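# Unscrew bottle cap, lay it flat, bottle upright

## Task

Twist the cap off the bottle and leave the cap resting flat on the table, with the bottle left standing upright; both must stay that way by themselves with no robot support, and the hands must release everything and withdraw at the end.

## Robot and tools

Robot: two arms, left_arm and right_arm, each ending in an identical five-finger right hand (not mirrored). The names are labels only; left_arm sits on the +y side. Knocking or placing anything off the table fails the job.

World frame: origin on the table top midway between the arms, +z up, +x out over the table. Results print each hand point's position (m), orientation as quaternion wxyz, and velocities (m/s, rad/s) in this frame; reported positions can be slightly wrong at long reach.

Hand point: a spot 0.05 m in front of the palm where the index pad meets the thumb tip in a pinch. Its own axes: +z along the straight fingers, +y out of the palm, +x across the palm away from the thumb. Straight fingers extend 0.06-0.07 m past it along +z. Across the palm the hand spans 0.08 m on the little-finger side, and 0.02 m (thumb in front of palm) to 0.09 m on the thumb side. A wrist bracket on the little-finger side sticks 0.03 m past the point along +y and 0.11 m across; it can collide. Rotating the hand shifts the point slightly. A wrapped grip takes objects 0.035-0.08 m wide with the thumb turned in front of the palm first.

Row layout (used by both motion tools): one flat list of 28 numbers, each in [-1, 1], always covering both arms: left_arm dx, dy, dz, rx, ry, rz, then left_gripper little, ring, middle, index, thumb_bend, thumb_turn, force_limit, speed, then the same 14 for right_arm/right_gripper. dx..rz are an offset, not a pose: a target relative to the hand point's measured pose at the start of the action (for a call's first action, the last pose a result reported), expressed in the hand point's own axes; 1.0 = 0.6 m or 180 degrees; rx, ry, rz form one rotation vector. Each row is measured from that start, not from the previous row. Finger values are absolute targets: +1 straight/open, -1 fully curled; thumb_bend +1 straight, -1 bent; thumb_turn +1 beside the palm, -1 in front of it. A pinch is roughly index -0.22, thumb_bend -0.75, thumb_turn -0.57. force_limit maps -1..+1 to about 0..10 N fingertip force (0..15 N for the two thumb motors) and only stops closing. speed maps -1..+1 to near zero..full (full travel 0.6 s); close at -0.9 or slower for a gentle grip. There is no 'no change' value: to keep a hand as is, resend its last eight numbers, or before any row its hand_measured six plus hand_force_limit and hand_speed.

execute_actions(actions): a list of actions; each action is up to 15 rows, one per 1/30 s step, the last row held for remaining steps. Empty list returns state and images only. Each step, the commanded pose is clipped to 100 mm and 16 degrees from the measured pose, so large offsets need several actions; motion lags about 0.17 s.

move(target, speed, stop_force, blocking): target is one 28-number row, offsets from the last reported pose. Both hand points travel straight, finishing together, 0.5-10 s (cut off at 10 s). speed is m/s, 0.002-0.5, default 0.25 (turning up to twice that in rad/s). Moves do not avoid obstacles or the other arm and may overshoot speed near full arm extension. stop_force (N, 13-80, shared by both arms, not before 0.2 s of scene time) ends an arm's path when its wrist sensor feels that much extra push along the direction to its target; the arm backs up two steps and holds. Use it only with slow speed and no rotation, and omit it when moving off a surface. Arms are stiff: a target even slightly into something firm can cause a fault. blocking=false returns after 0.5 s; then call wait or stop before other motion; it cannot combine with stop_force. The 'move:' line reports the ending per arm (done, off_target, moving, held, fault, contact) and limits (paced = pose clipped; held = steps blocked), plus distance to target.

wait(seconds): 0-10, lets the scene run holding the last commands. stop(): brakes a running move. zoom_image(camera, region): region [x0, y0, x1, y1] in pixels, at most 504x504, from cam_head_left, cam_head_right, cam_high, cam_low (672x504) or cam_left_wrist, cam_right_wrist (616x616). show_instructions(): shows the reference image. finished_scene(scene): ends the scene irreversibly; the cap must already be off and flat, the bottle upright, hands released and clear.

Result lines: hand_measured, hand_stopped_by (moving, target, force, stalled, fault), hand_load_n (positive = pushed open) list six motors in send order. A motor starts only when its target changes by at least 0.01, then locks, holding at least 15 N. To squeeze harder, raise force_limit and send a more-closed target; to loosen, send a more-open one. A lost grip shows as loads near 0. 'Hand target' lines show where the controller is driving. 'pose unreachable' means the clearance check altered that arm's command. Wrist force/torque are in the end effector's axes, noisy with offsets up to about 5.5 N, saturating near 100 N. HELD in step readings marks held-back steps. Joint torques are rough.

Avoid: torque at a joint limit or 150 N external force (arm stops 10 s); arms hitting or pressing each other, any part; hard pushes, slams, dropping the cap; motors overheating (warning at 70 °C, brakes at 85 °C). Holding a grip keeps heating motors.

Each tool is called after "Emit:" as name(argument=value, ...) on one line, values as JSON.

Reference images:

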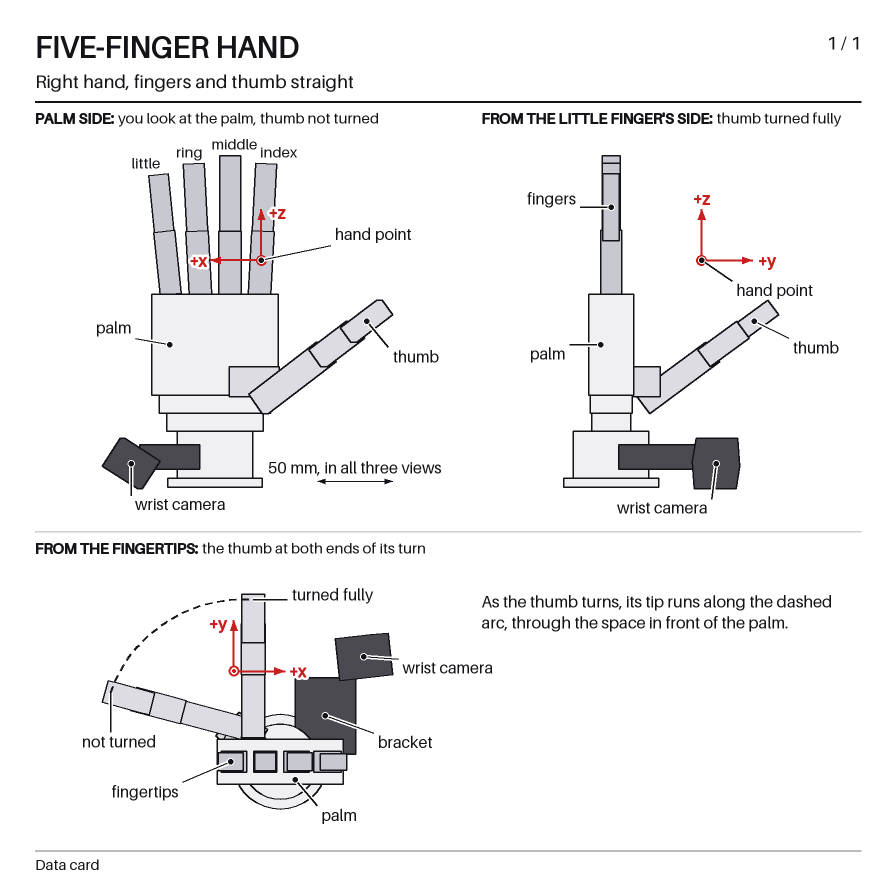

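## Session

Emit:
execute_actions(actions=[])

Scene clock: 0.00 s.
left_arm: end_effector_position=(-0.1524, +1.1060, +0.5926) hand_measured=(+1.000, +1.000, +1.000, +1.000, +1.000, +1.000) hand_load_n=(+0.0, +0.0, +0.0, +0.0, +0.0, +0.0) hand_stopped_by=(target, target, target, target, target, target) hand_force_limit=0.00 hand_speed=-0.80 end_effector_quat_wxyz=(+0.026, +0.665, -0.746, -0.024) end_effector_velocity=(-0.000, -0.001, +0.001) end_effector_angular_velocity=(+0.001, -0.000, +0.000) | right_arm: end_effector_position=(+0.1511, -1.1596, +0.6037) hand_measured=(+1.000, +1.000, +1.000, +1.000, +1.000, +1.000) hand_load_n=(+0.0, +0.0, +0.0, +0.0, +0.0, +0.0) hand_stopped_by=(target, target, target, target, target, target) hand_force_limit=0.00 hand_speed=-0.80 end_effector_quat_wxyz=(-0.037, +0.689, +0.722, +0.051) end_effector_velocity=(+0.000, +0.001, +0.001) end_effector_angular_velocity=(-0.002, +0.000, -0.000)
Joint positions: left_arm=[ 1.448 -1.585  1.481  1.695  1.503 -1.762] | right_arm=[-1.68  -1.481  1.367  1.81   1.585 -1.86 ]
Joint velocities: left_arm=[ 0.    -0.001 -0.     0.     0.     0.   ] | right_arm=[ 0.    -0.002 -0.001  0.    -0.     0.   ]
Joint torques (N m, as the arm reports them, + toward a larger angle): no reading
Wrist force (N, on the end effector, along its own x y z axes, offset not removed): no reading
Wrist torque (N m, same axes, about the end effector's origin, offset not removed): no reading
Hand target (left_arm): -0.152, +1.106, +0.593; -0.026, -0.665, +0.746, +0.024
Hand target (right_arm): +0.151, -1.160, +0.604; -0.037, +0.689, +0.722, +0.051

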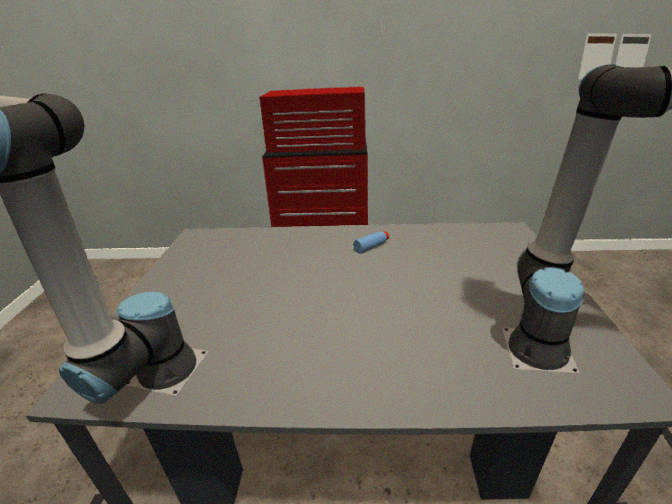

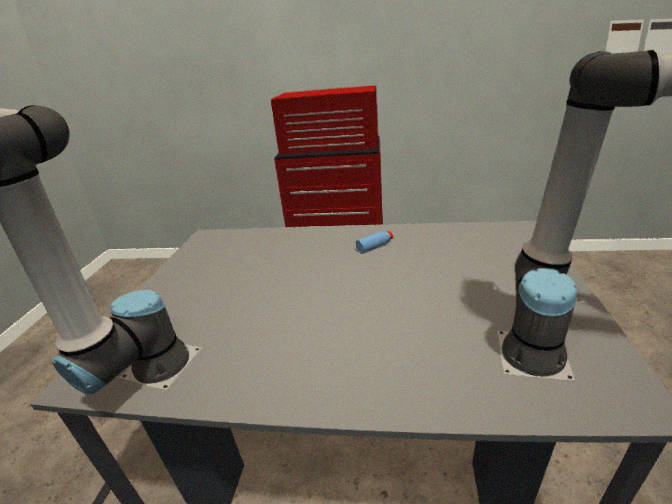

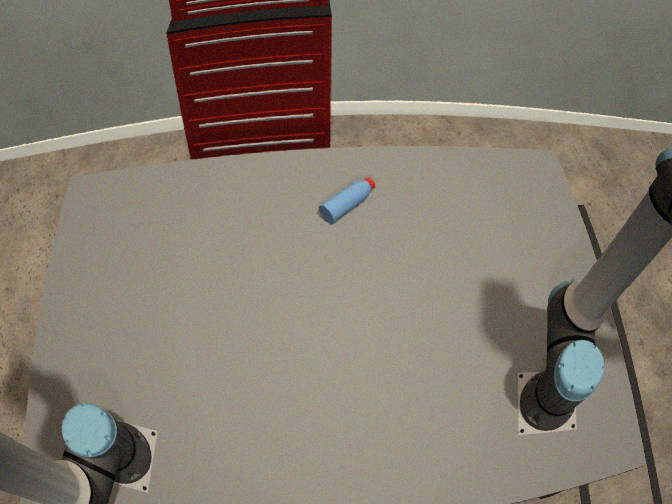

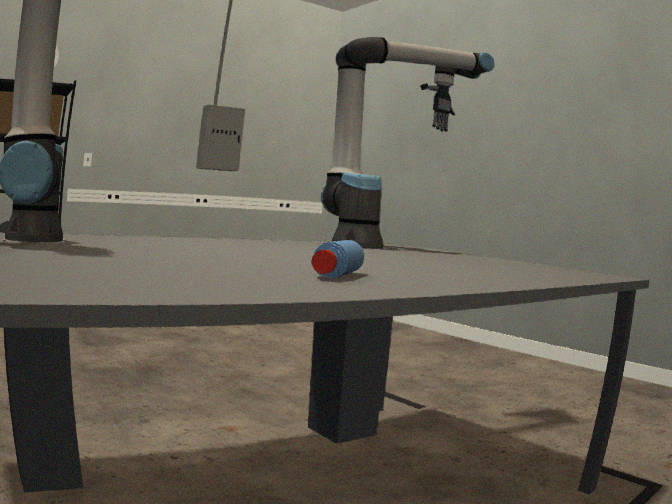

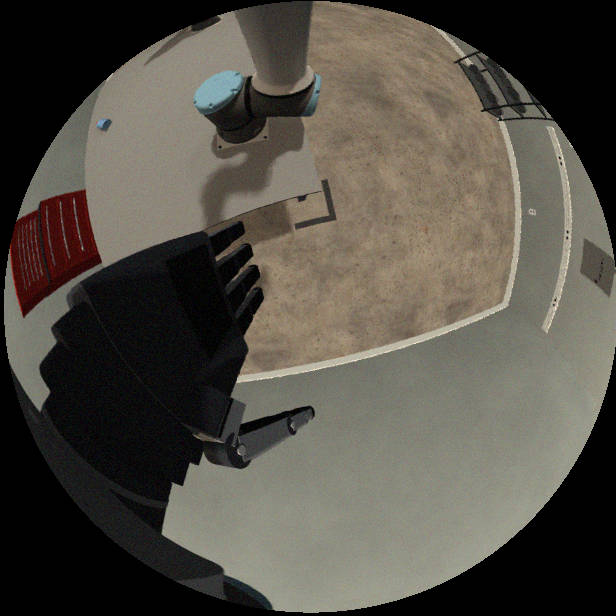

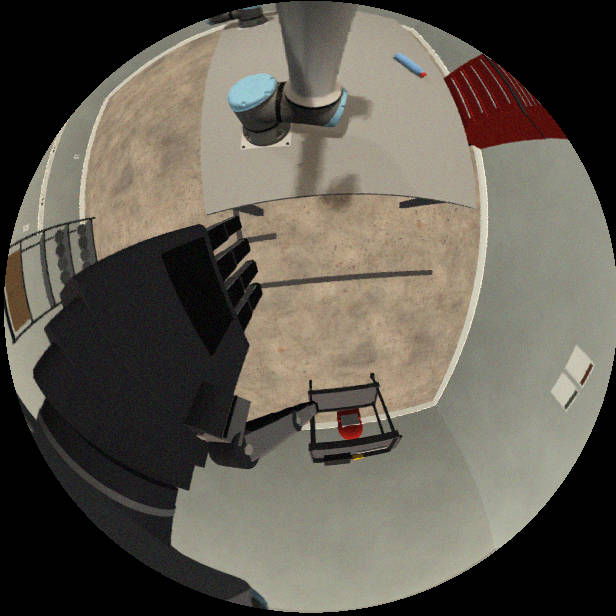

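Emit:
move(target=[0,0,0,0,0,0,1,1,1,1,1,1,0,-0.8, 0.517,0.768,0.418,0.288,-0.117,-0.162,1,1,1,1,0.6,-1,0.5,0], speed=0.4)

Scene clock: 3.20 s.
left_arm: end_effector_position=(-0.1524, +1.1060, +0.5926) hand_measured=(+1.000, +1.000, +1.000, +1.000, +1.000, +1.000) hand_load_n=(+0.0, +0.0, +0.0, +0.0, +0.0, +0.0) hand_stopped_by=(target, target, target, target, target, target) hand_force_limit=0.00 hand_speed=-0.80 end_effector_quat_wxyz=(+0.026, +0.665, -0.746, -0.024) end_effector_velocity=(+0.000, +0.000, -0.000) end_effector_angular_velocity=(-0.000, +0.000, +0.000) | right_arm: end_effector_position=(+0.5360, -0.8444, +0.4287) hand_measured=(+1.000, +1.000, +1.000, +1.000, +0.600, -1.000) hand_load_n=(+0.0, +0.0, +0.0, +0.0, +0.0, +0.0) hand_stopped_by=(target, target, target, target, target, target) hand_force_limit=0.50 hand_speed=0.00 end_effector_quat_wxyz=(-0.160, +0.441, +0.821, -0.324) end_effector_velocity=(-0.000, +0.000, -0.001) end_effector_angular_velocity=(+0.003, +0.003, -0.001)
Joint positions: left_arm=[ 1.448 -1.585  1.481  1.695  1.503 -1.762] | right_arm=[-0.336 -1.347  1.629  1.69   2.21  -0.919]
Joint velocities: left_arm=[ 0.  0. -0.  0.  0.  0.] | right_arm=[-0.     0.002  0.001  0.001 -0.001 -0.   ]
Joint torques (N m, as the arm reports them, + toward a larger angle): left_arm=[  1.17 -35.06 -37.56   3.59  -0.64  -0.11] | right_arm=[ -6.34 -33.02 -31.92   0.31  -2.31  -0.48]
Wrist force (N, on the end effector, along its own x y z axes, offset not removed): left_arm=[-1.4 1.2 -2.6] | right_arm=[1.2 -1.6 -3.2]
Wrist torque (N m, same axes, about the end effector's origin, offset not removed): left_arm=[0.22 0.25 -0.03] | right_arm=[-0.10 0.10 0.12]
Hand target (left_arm): -0.152, +1.106, +0.593; -0.026, -0.665, +0.746, +0.024
Hand target (right_arm): +0.536, -0.844, +0.428; -0.160, +0.441, +0.822, -0.324
Off the commanded pose (left_arm): 0.000 m, 0 deg.
Off the commanded pose (right_arm): 0.082 m, 8 deg.
move: held (right_arm); limits=held; held on 9 of 57 steps (right_arm), including the last (right_arm)
pose unreachable (right arm): on one or more control steps of this call, first in action 0 (counted from 0), this arm could not follow its commanded pose, so it was not sent that pose on those steps. On the call's last step it was still not sent that pose. It may still have moved: this result reports where it is.
cause: the commanded pose would bring two parts of the arm too close to each other (joints 4 (wrist 1) to 6 (wrist 3) lie between them).
camera_calibration (this result's frames):
cam_left_wrist: T_world_to_cam=[[-0.966259, 0.252174, 0.0524528, -0.456003], [0.24522, 0.838342, 0.486877, -1.17054], [0.0788044, 0.483312, -0.871894, 0.127946], [0, 0, 0, 1]] pos_world=[-0.16366, 1.03446, 0.705382]
cam_right_wrist: T_world_to_cam=[[0.69997, 0.282344, -0.655991, 0.146907], [0.677171, -0.554213, 0.484033, -1.03861], [-0.226895, -0.783026, -0.579127, -0.164011], [0, 0, 0, 1]] pos_world=[0.563275, -0.745516, 0.504109]

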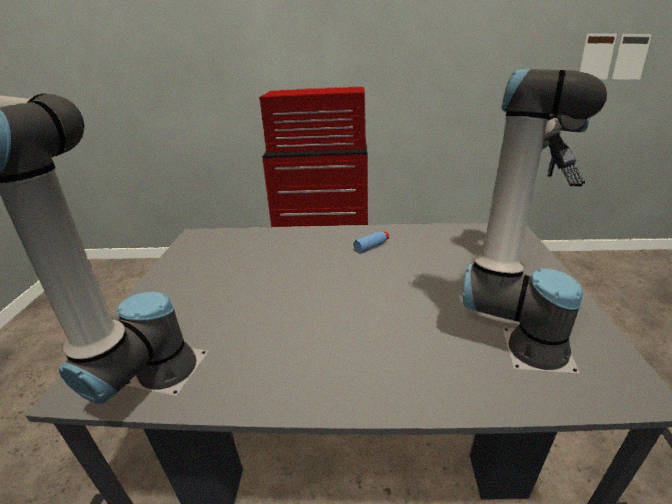

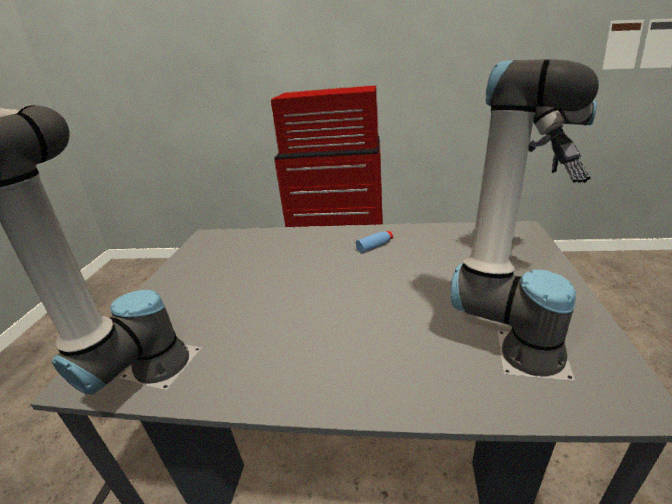

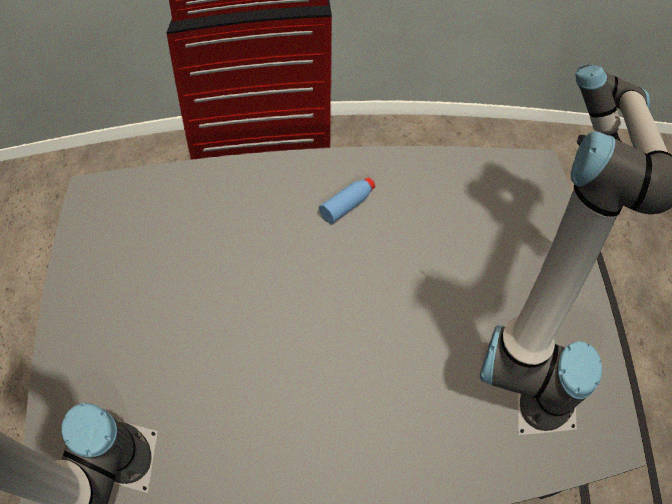

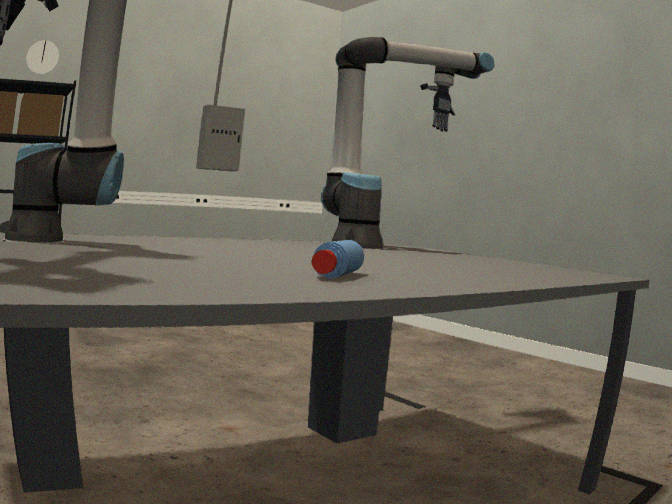

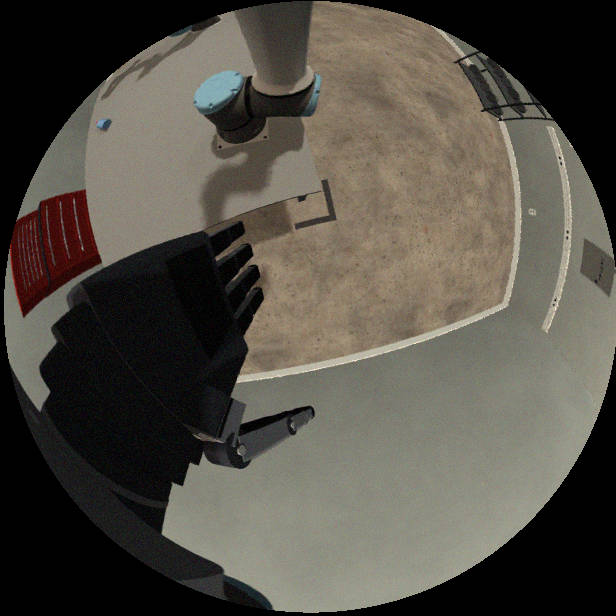

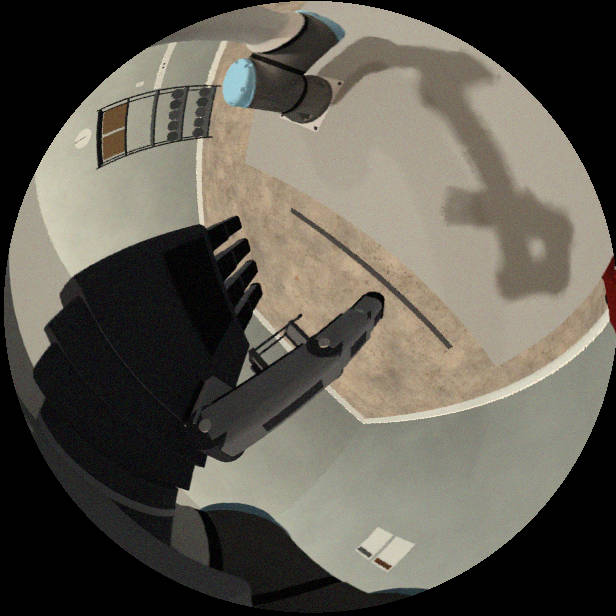

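Emit:
move(target=[0,0,0,0,0,0,1,1,1,1,1,1,0,-0.8, 0.578,0.538,-0.328,-0.235,0,0,1,1,1,1,0.6,-1,0.5,0], speed=0.4)

Emit:
move(target=[0,0,0,0,0,0,1,1,1,1,1,1,0,-0.8, 0,0,0,0,0,0.5,1,1,1,1,0.6,-1,0.5,0], speed=0.5)

Emit:
move(target=[0,0,0,0,0,0,1,1,1,1,1,1,0,-0.8, 0,0,0,0,0,0.49,1,1,1,1,0.6,-1,0.5,0], speed=0.5)

Emit:
move(target=[0,0,0,0,0,0,1,1,1,1,1,1,0,-0.8, 0,0,0,0.278,0,0,1,1,1,1,0.6,-1,0.5,0], speed=0.5)

Scene clock: 9.80 s.
left_arm: end_effector_position=(-0.1524, +1.1060, +0.5926) hand_measured=(+1.000, +1.000, +1.000, +1.000, +1.000, +1.000) hand_load_n=(+0.0, +0.0, +0.0, +0.0, +0.0, +0.0) hand_stopped_by=(target, target, target, target, target, target) hand_force_limit=0.00 hand_speed=-0.80 end_effector_quat_wxyz=(+0.026, +0.665, -0.746, -0.024) end_effector_velocity=(+0.000, +0.000, -0.000) end_effector_angular_velocity=(+0.000, +0.000, -0.000) | right_arm: end_effector_position=(+0.6502, -0.3507, +0.3485) hand_measured=(+1.000, +1.000, +1.000, +1.000, +0.600, -1.000) hand_load_n=(+0.0, +0.0, +0.0, +0.0, +0.0, +0.0) hand_stopped_by=(target, target, target, target, target, target) hand_force_limit=0.50 hand_speed=0.00 end_effector_quat_wxyz=(+0.010, +0.469, +0.883, -0.006) end_effector_velocity=(+0.001, +0.003, -0.001) end_effector_angular_velocity=(-0.001, -0.000, -0.001)
Joint positions: left_arm=[ 1.448 -1.585  1.481  1.695  1.503 -1.762] | right_arm=[ 0.321 -1.313  1.591  1.284  1.593 -0.405]
Joint velocities: left_arm=[-0.     0.     0.    -0.001 -0.    -0.   ] | right_arm=[ 0.005  0.004 -0.005  0.     0.001  0.006]
Joint torques (N m, as the arm reports them, + toward a larger angle): left_arm=[  1.2  -36.53 -37.93   3.69  -0.39  -0.12] | right_arm=[ 22.12 -42.85 -50.88   7.45   3.55   3.34]
Wrist force (N, on the end effector, along its own x y z axes, offset not removed): left_arm=[-0.7 -0.1 -3.0] | right_arm=[-0.6 -0.1 0.7]
Wrist torque (N m, same axes, about the end effector's origin, offset not removed): left_arm=[-0.07 0.21 0.02] | right_arm=[0.00 0.20 0.20]
Hand target (left_arm): -0.152, +1.106, +0.593; -0.026, -0.665, +0.746, +0.024
Hand target (right_arm): +0.650, -0.350, +0.348; +0.010, +0.469, +0.883, -0.006
Off the commanded pose (left_arm): 0.000 m, 0 deg.
Off the commanded pose (right_arm): 0.000 m, 0 deg.
move: done; limits=paced
camera_calibration (this result's frames):
cam_left_wrist: T_world_to_cam=[[-0.966259, 0.252174, 0.0524529, -0.456003], [0.24522, 0.838342, 0.486877, -1.17054], [0.0788043, 0.483312, -0.871894, 0.127946], [0, 0, 0, 1]] pos_world=[-0.16366, 1.03446, 0.705382]
cam_right_wrist: T_world_to_cam=[[0.8998, 0.436141, 0.0118769, -0.433732], [0.363568, -0.764568, 0.532216, -0.690196], [0.241202, -0.474569, -0.846526, 0.0990162], [0, 0, 0, 1]] pos_world=[0.617323, -0.291543, 0.456304]

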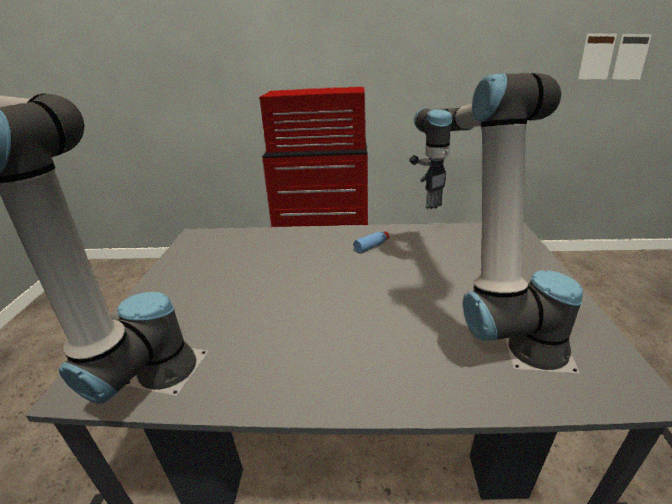

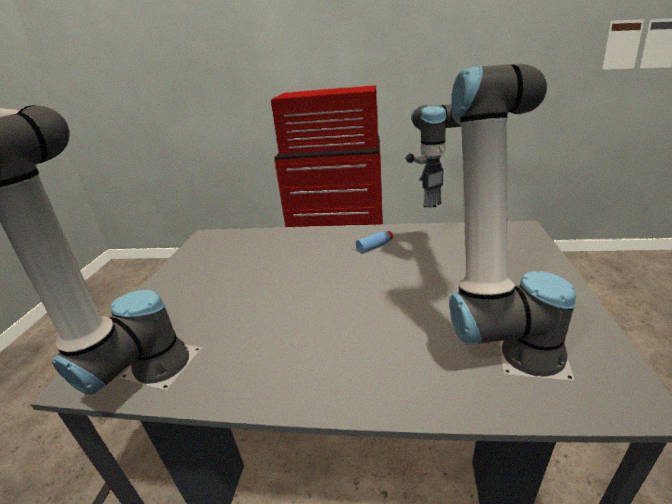

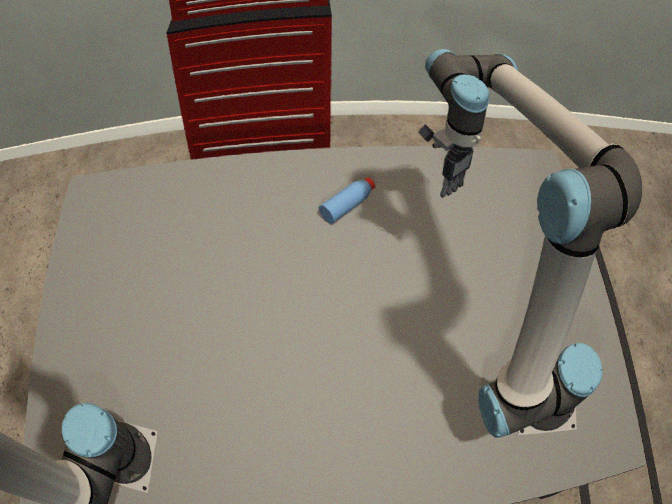

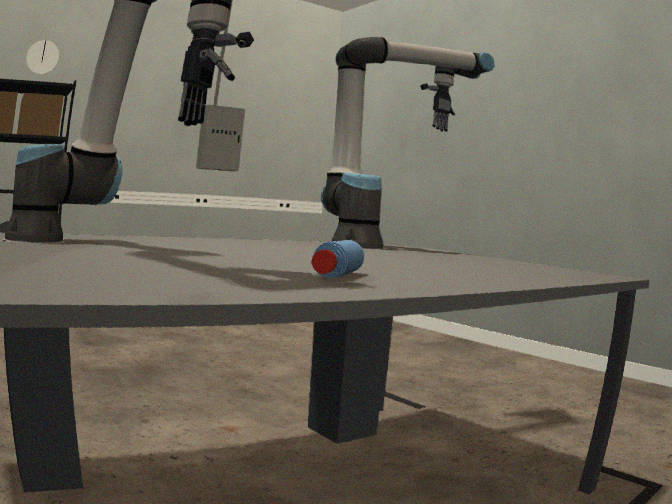

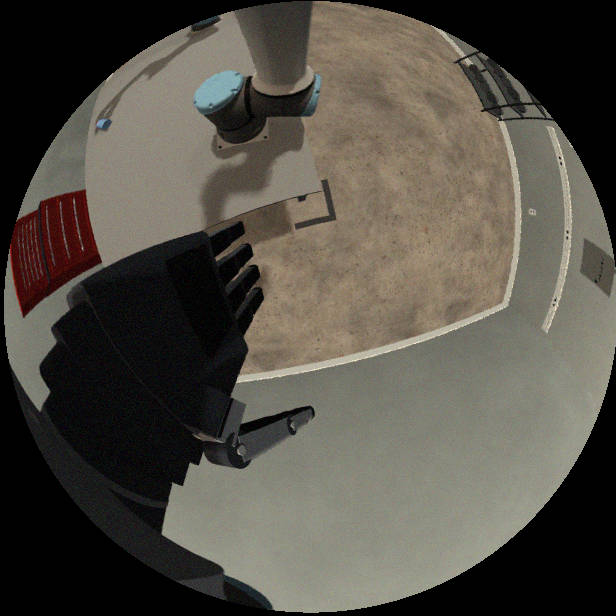

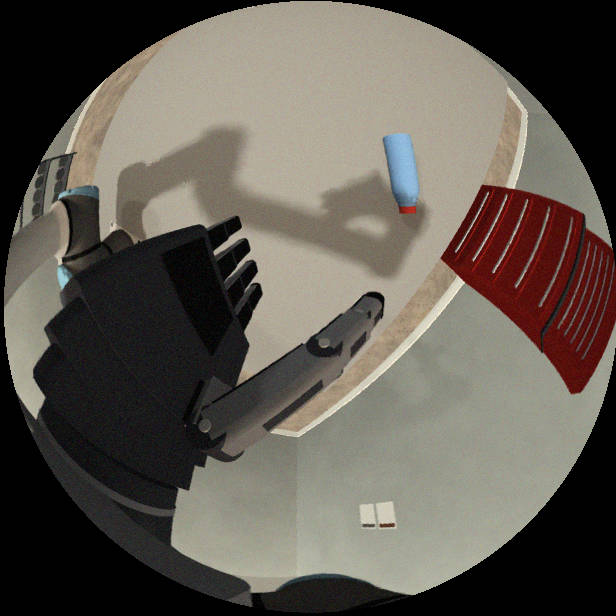

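Scene clock: 12.10 s.
left_arm: end_effector_position=(-0.1524, +1.1060, +0.5926) hand_measured=(+1.000, +1.000, +1.000, +1.000, +1.000, +1.000) hand_load_n=(+0.0, +0.0, +0.0, +0.0, +0.0, +0.0) hand_stopped_by=(target, target, target, target, target, target) hand_force_limit=0.00 hand_speed=-0.80 end_effector_quat_wxyz=(+0.026, +0.665, -0.746, -0.024) end_effector_velocity=(+0.000, +0.001, -0.000) end_effector_angular_velocity=(-0.000, +0.000, +0.000) | right_arm: end_effector_position=(+0.6501, -0.3507, +0.3485) hand_measured=(+1.000, +1.000, +1.000, +1.000, +0.600, -1.000) hand_load_n=(+0.0, +0.0, +0.0, +0.0, +0.0, +0.0) hand_stopped_by=(target, target, target, target, target, target) hand_force_limit=0.50 hand_speed=0.00 end_effector_quat_wxyz=(+0.011, +0.956, +0.293, +0.003) end_effector_velocity=(+0.001, -0.000, -0.001) end_effector_angular_velocity=(-0.002, -0.000, -0.016)
Joint positions: left_arm=[ 1.448 -1.585  1.481  1.695  1.503 -1.762] | right_arm=[ 0.415 -1.168  1.396  1.336  1.593  1.258]
Joint velocities: left_arm=[ 0.     0.001 -0.001 -0.    -0.    -0.   ] | right_arm=[ 0.     0.003 -0.002 -0.     0.002  0.016]
Joint torques (N m, as the arm reports them, + toward a larger angle): left_arm=[  1.07 -34.14 -37.74   3.61  -0.38  -0.21] | right_arm=[ 18.59 -56.72 -53.85   7.66   3.37   3.97]
Wrist force (N, on the end effector, along its own x y z axes, offset not removed): left_arm=[0.8 -1.9 -1.5] | right_arm=[2.4 -5.6 7.7]
Wrist torque (N m, same axes, about the end effector's origin, offset not removed): left_arm=[-0.35 -0.16 0.04] | right_arm=[-1.35 -0.39 -0.04]
Hand target (left_arm): -0.152, +1.106, +0.593; -0.026, -0.665, +0.746, +0.024
Hand target (right_arm): +0.650, -0.351, +0.349; +0.011, +0.956, +0.293, +0.003
Off the commanded pose (left_arm): 0.000 m, 0 deg.
Off the commanded pose (right_arm): 0.000 m, 0 deg.
move: done
camera_calibration (this result's frames):
cam_left_wrist: T_world_to_cam=[[-0.966259, 0.252174, 0.0524529, -0.456003], [0.24522, 0.838342, 0.486877, -1.17054], [0.0788043, 0.483312, -0.871894, 0.127946], [0, 0, 0, 1]] pos_world=[-0.16366, 1.03446, 0.705382]
cam_right_wrist: T_world_to_cam=[[0.437392, -0.898666, 0.0329889, -0.608504], [-0.78054, -0.361169, 0.51021, 0.202755], [-0.446594, -0.248911, -0.859417, 0.629803], [0, 0, 0, 1]] pos_world=[0.705679, -0.316849, 0.457889]

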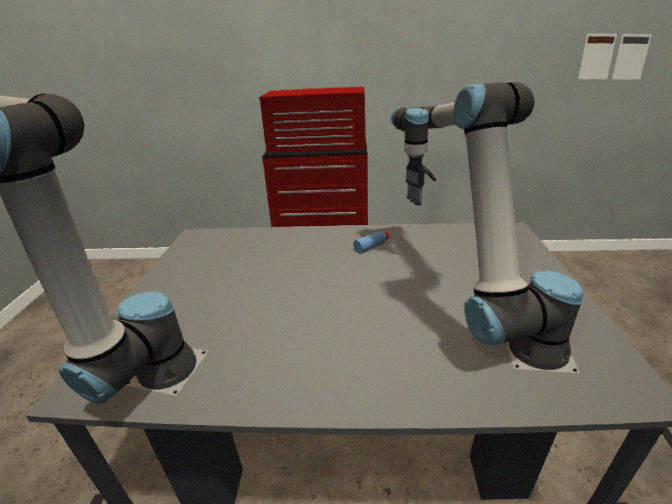

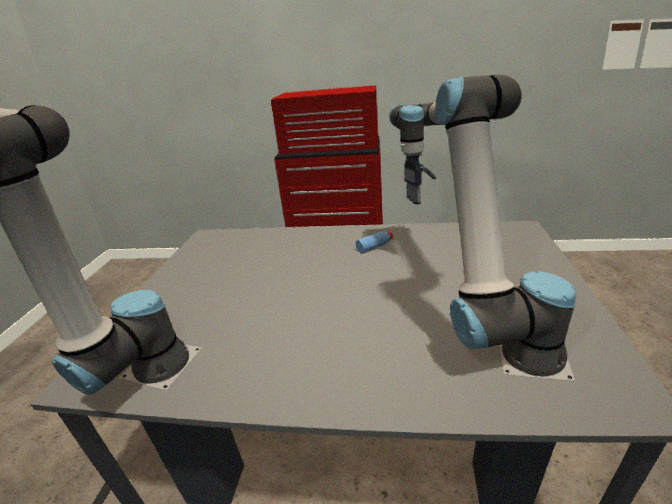

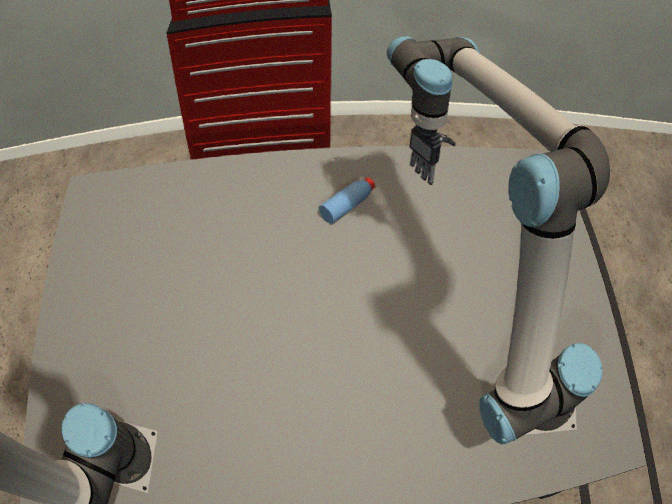

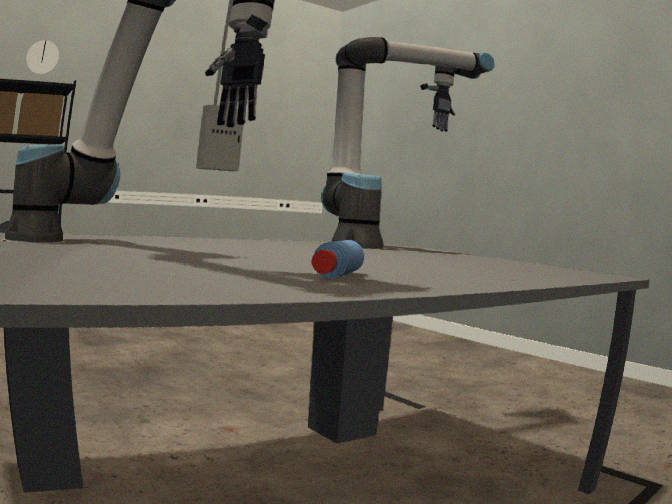

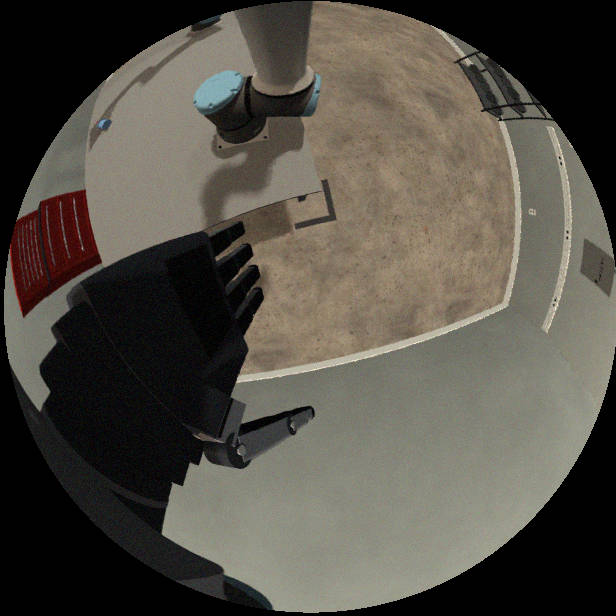

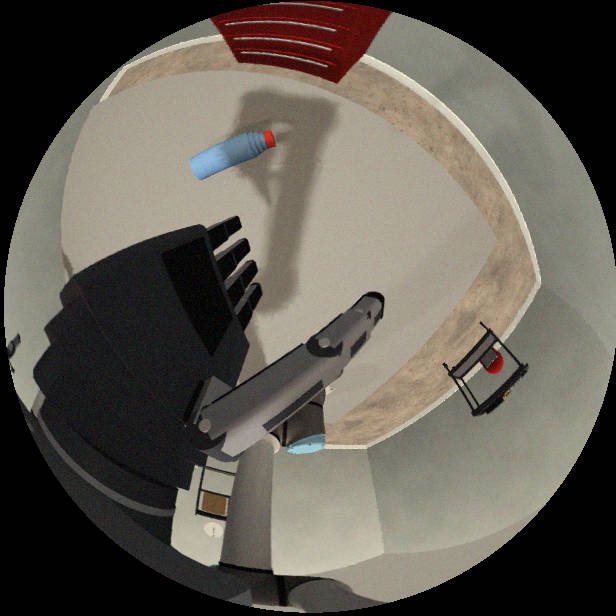

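Scene clock: 14.37 s.
left_arm: end_effector_position=(-0.1524, +1.1060, +0.5926) hand_measured=(+1.000, +1.000, +1.000, +1.000, +1.000, +1.000) hand_load_n=(+0.0, +0.0, +0.0, +0.0, +0.0, +0.0) hand_stopped_by=(target, target, target, target, target, target) hand_force_limit=0.00 hand_speed=-0.80 end_effector_quat_wxyz=(+0.026, +0.665, -0.746, -0.024) end_effector_velocity=(-0.000, +0.001, -0.001) end_effector_angular_velocity=(-0.003, +0.001, +0.001) | right_arm: end_effector_position=(+0.6501, -0.3506, +0.3486) hand_measured=(+1.000, +1.000, +1.000, +1.000, +0.600, -1.000) hand_load_n=(+0.0, +0.0, +0.0, +0.0, +0.0, +0.0) hand_stopped_by=(target, target, target, target, target, target) hand_force_limit=0.50 hand_speed=0.00 end_effector_quat_wxyz=(+0.006, +0.891, -0.454, +0.010) end_effector_velocity=(-0.000, -0.000, +0.000) end_effector_angular_velocity=(-0.001, +0.001, -0.015)
Joint positions: left_arm=[ 1.448 -1.585  1.481  1.695  1.503 -1.762] | right_arm=[ 0.311 -1.099  1.292  1.37   1.592  2.692]
Joint velocities: left_arm=[ 0.001  0.003 -0.     0.001 -0.    -0.   ] | right_arm=[-0.001 -0.001  0.001  0.001  0.001  0.014]
Joint torques (N m, as the arm reports them, + toward a larger angle): left_arm=[  0.52 -35.46 -38.52   3.69  -0.25  -0.11] | right_arm=[-16.49 -85.53 -27.23   0.74   3.06   3.71]
Wrist force (N, on the end effector, along its own x y z axes, offset not removed): left_arm=[1.7 -1.0 -3.5] | right_arm=[4.1 -1.1 3.3]
Wrist torque (N m, same axes, about the end effector's origin, offset not removed): left_arm=[-0.21 -0.10 0.07] | right_arm=[-0.44 -0.74 0.20]
Hand target (left_arm): -0.152, +1.106, +0.593; -0.026, -0.665, +0.746, +0.024
Hand target (right_arm): +0.650, -0.351, +0.349; +0.006, +0.891, -0.455, +0.010
Off the commanded pose (left_arm): 0.000 m, 0 deg.
Off the commanded pose (right_arm): 0.000 m, 0 deg.
move: done
camera_calibration (this result's frames):
cam_left_wrist: T_world_to_cam=[[-0.966259, 0.252174, 0.0524529, -0.456003], [0.24522, 0.838342, 0.486878, -1.17054], [0.0788043, 0.483312, -0.871894, 0.127946], [0, 0, 0, 1]] pos_world=[-0.16366, 1.03446, 0.705382]
cam_right_wrist: T_world_to_cam=[[-0.884172, -0.46709, 0.00821639, 0.410599], [-0.402965, 0.771449, 0.492428, 0.360661], [-0.236347, 0.43208, -0.870315, 0.735761], [0, 0, 0, 1]] pos_world=[0.682268, -0.404353, 0.45937]

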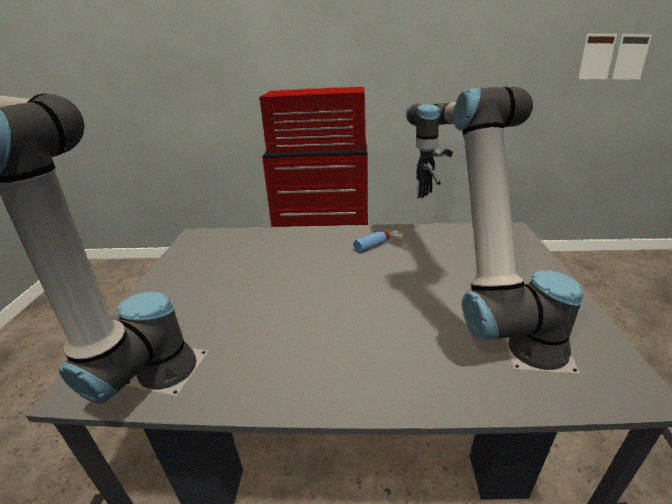

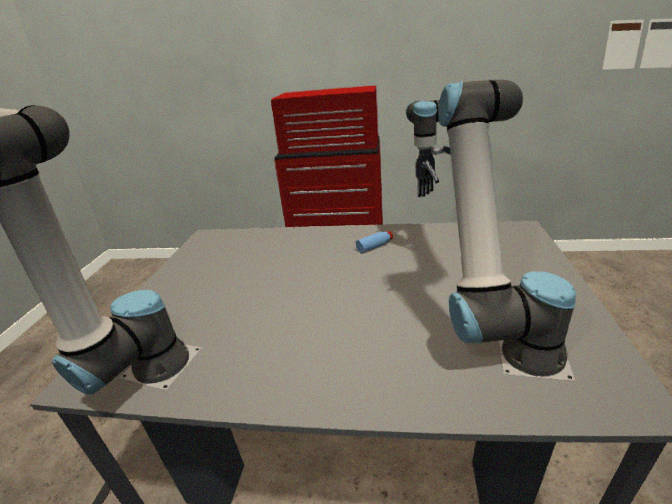

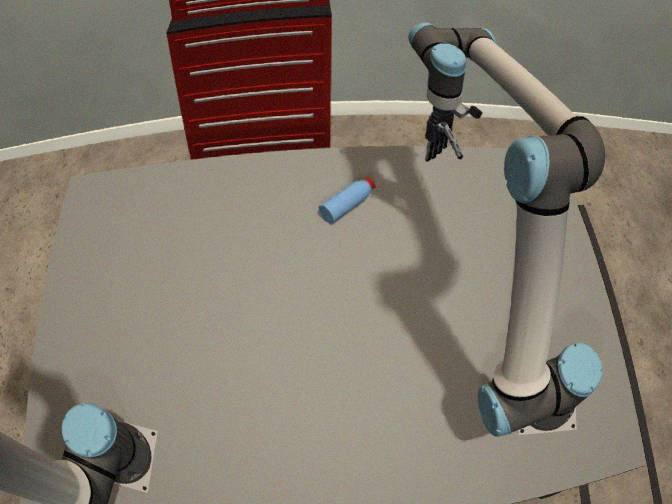

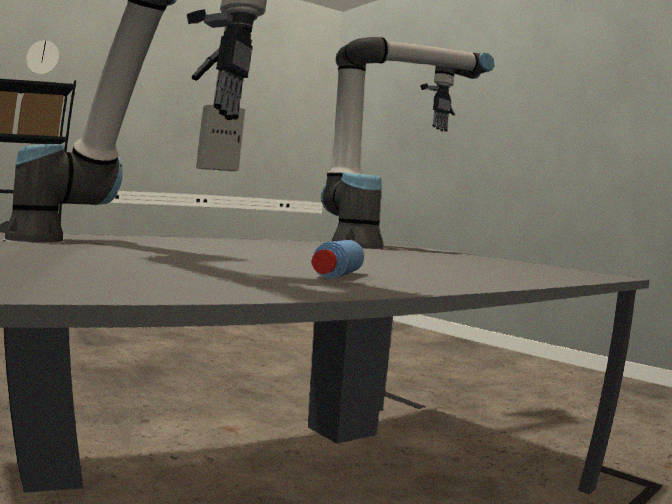

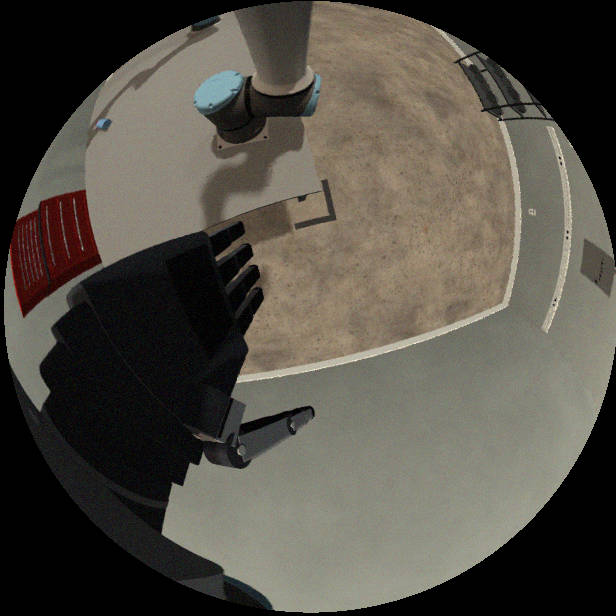

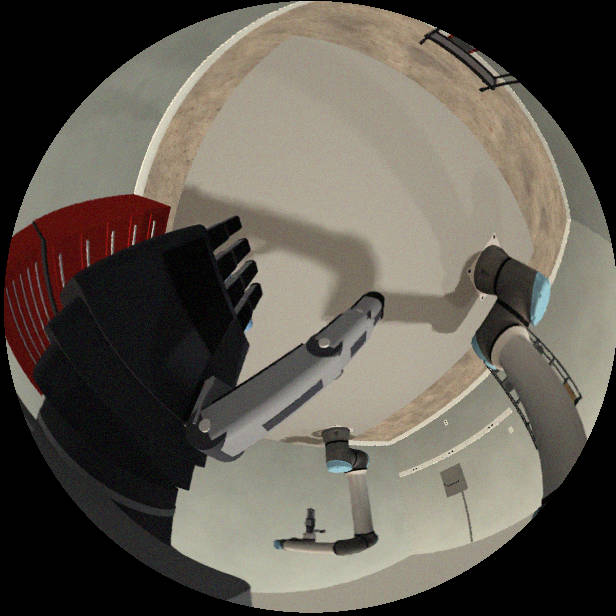

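Scene clock: 16.00 s.
left_arm: end_effector_position=(-0.1524, +1.1060, +0.5926) hand_measured=(+1.000, +1.000, +1.000, +1.000, +1.000, +1.000) hand_load_n=(+0.0, +0.0, +0.0, +0.0, +0.0, +0.0) hand_stopped_by=(target, target, target, target, target, target) hand_force_limit=0.00 hand_speed=-0.80 end_effector_quat_wxyz=(+0.026, +0.665, -0.746, -0.024) end_effector_velocity=(+0.000, +0.001, -0.000) end_effector_angular_velocity=(+0.001, -0.001, -0.000) | right_arm: end_effector_position=(+0.6501, -0.3507, +0.3487) hand_measured=(+1.000, +1.000, +1.000, +1.000, +0.600, -1.000) hand_load_n=(+0.0, +0.0, +0.0, +0.0, +0.0, +0.0) hand_stopped_by=(target, target, target, target, target, target) hand_force_limit=0.50 hand_speed=0.00 end_effector_quat_wxyz=(-0.371, +0.810, -0.407, +0.200) end_effector_velocity=(+0.001, -0.000, -0.001) end_effector_angular_velocity=(+0.010, -0.012, -0.002)
Joint positions: left_arm=[ 1.448 -1.585  1.481  1.695  1.503 -1.762] | right_arm=[ 0.114 -1.53   1.782  0.555  1.105  2.674]
Joint velocities: left_arm=[-0.     0.    -0.    -0.001  0.     0.   ] | right_arm=[-0.004 -0.005  0.009 -0.018 -0.01   0.006]
Joint torques (N m, as the arm reports them, + toward a larger angle): left_arm=[  0.78 -35.95 -38.46   3.74  -0.24  -0.3 ] | right_arm=[-14.56 -51.56 -27.94  -1.47  -3.9    3.7 ]
Wrist force (N, on the end effector, along its own x y z axes, offset not removed): left_arm=[-0.4 -1.4 -3.7] | right_arm=[-2.6 -2.1 0.4]
Wrist torque (N m, same axes, about the end effector's origin, offset not removed): left_arm=[-0.17 0.11 0.00] | right_arm=[-0.57 0.49 -0.08]
Hand target (left_arm): -0.152, +1.106, +0.593; -0.026, -0.665, +0.746, +0.024
Hand target (right_arm): +0.650, -0.351, +0.349; -0.372, +0.810, -0.407, +0.201
Off the commanded pose (left_arm): 0.000 m, 0 deg.
Off the commanded pose (right_arm): 0.000 m, 0 deg.
move: done
camera_calibration (this result's frames):
cam_right_wrist: T_world_to_cam=[[-0.595832, -0.278998, -0.75309, 0.554524], [-0.755789, 0.511919, 0.408316, 0.528355], [0.271602, 0.812465, -0.515881, 0.415483], [0, 0, 0, 1]] pos_world=[0.616882, -0.453329, 0.41621]

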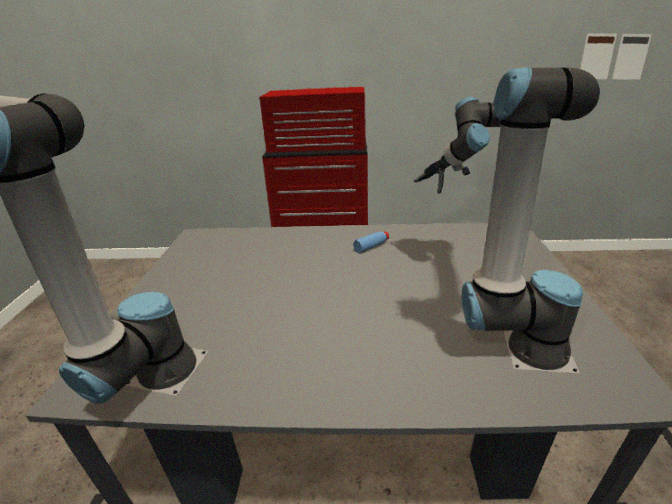

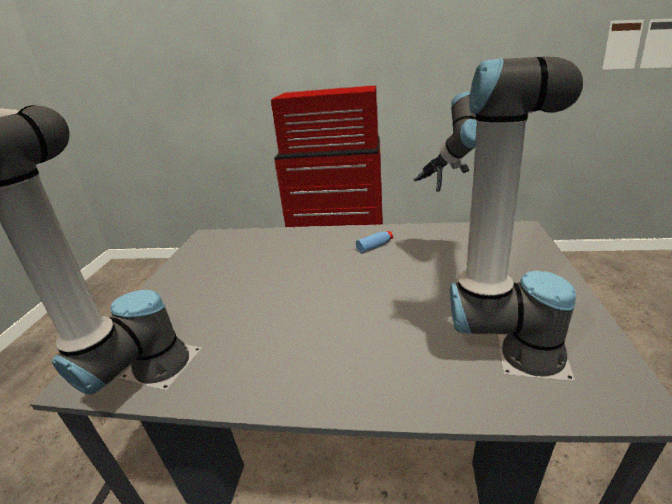

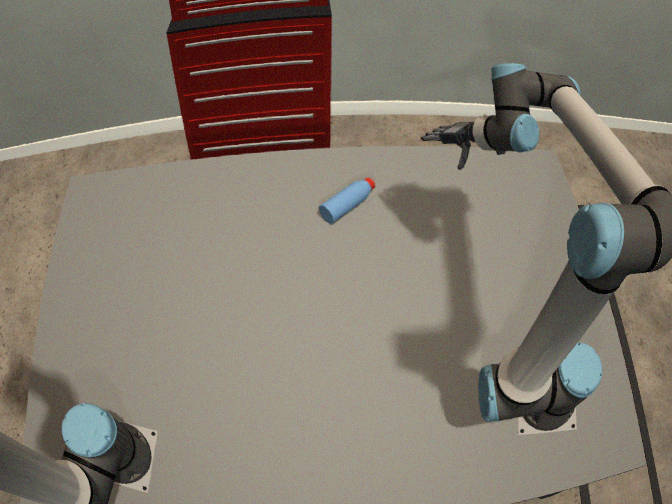

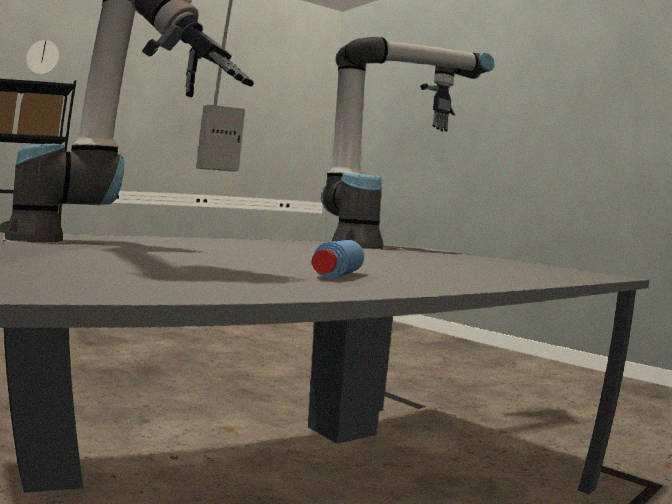

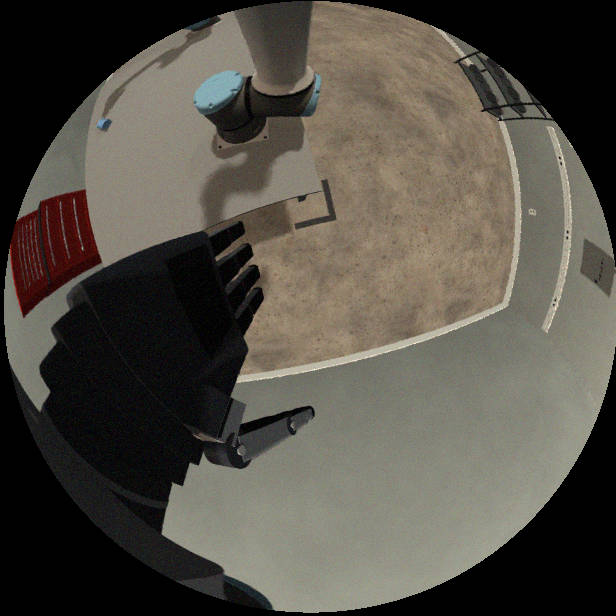

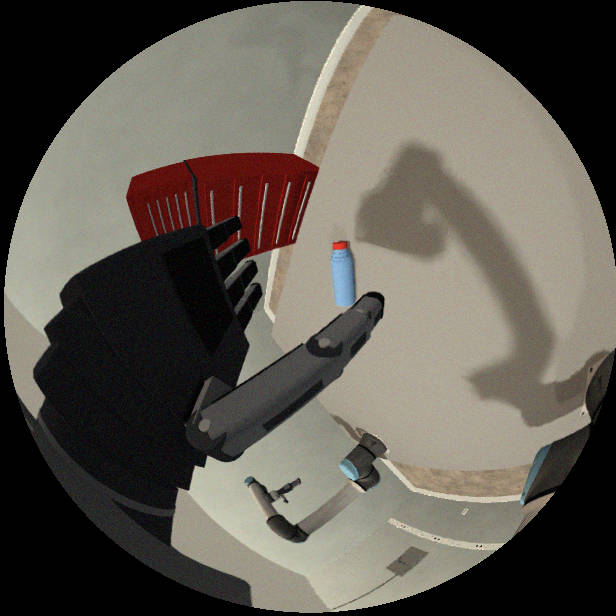

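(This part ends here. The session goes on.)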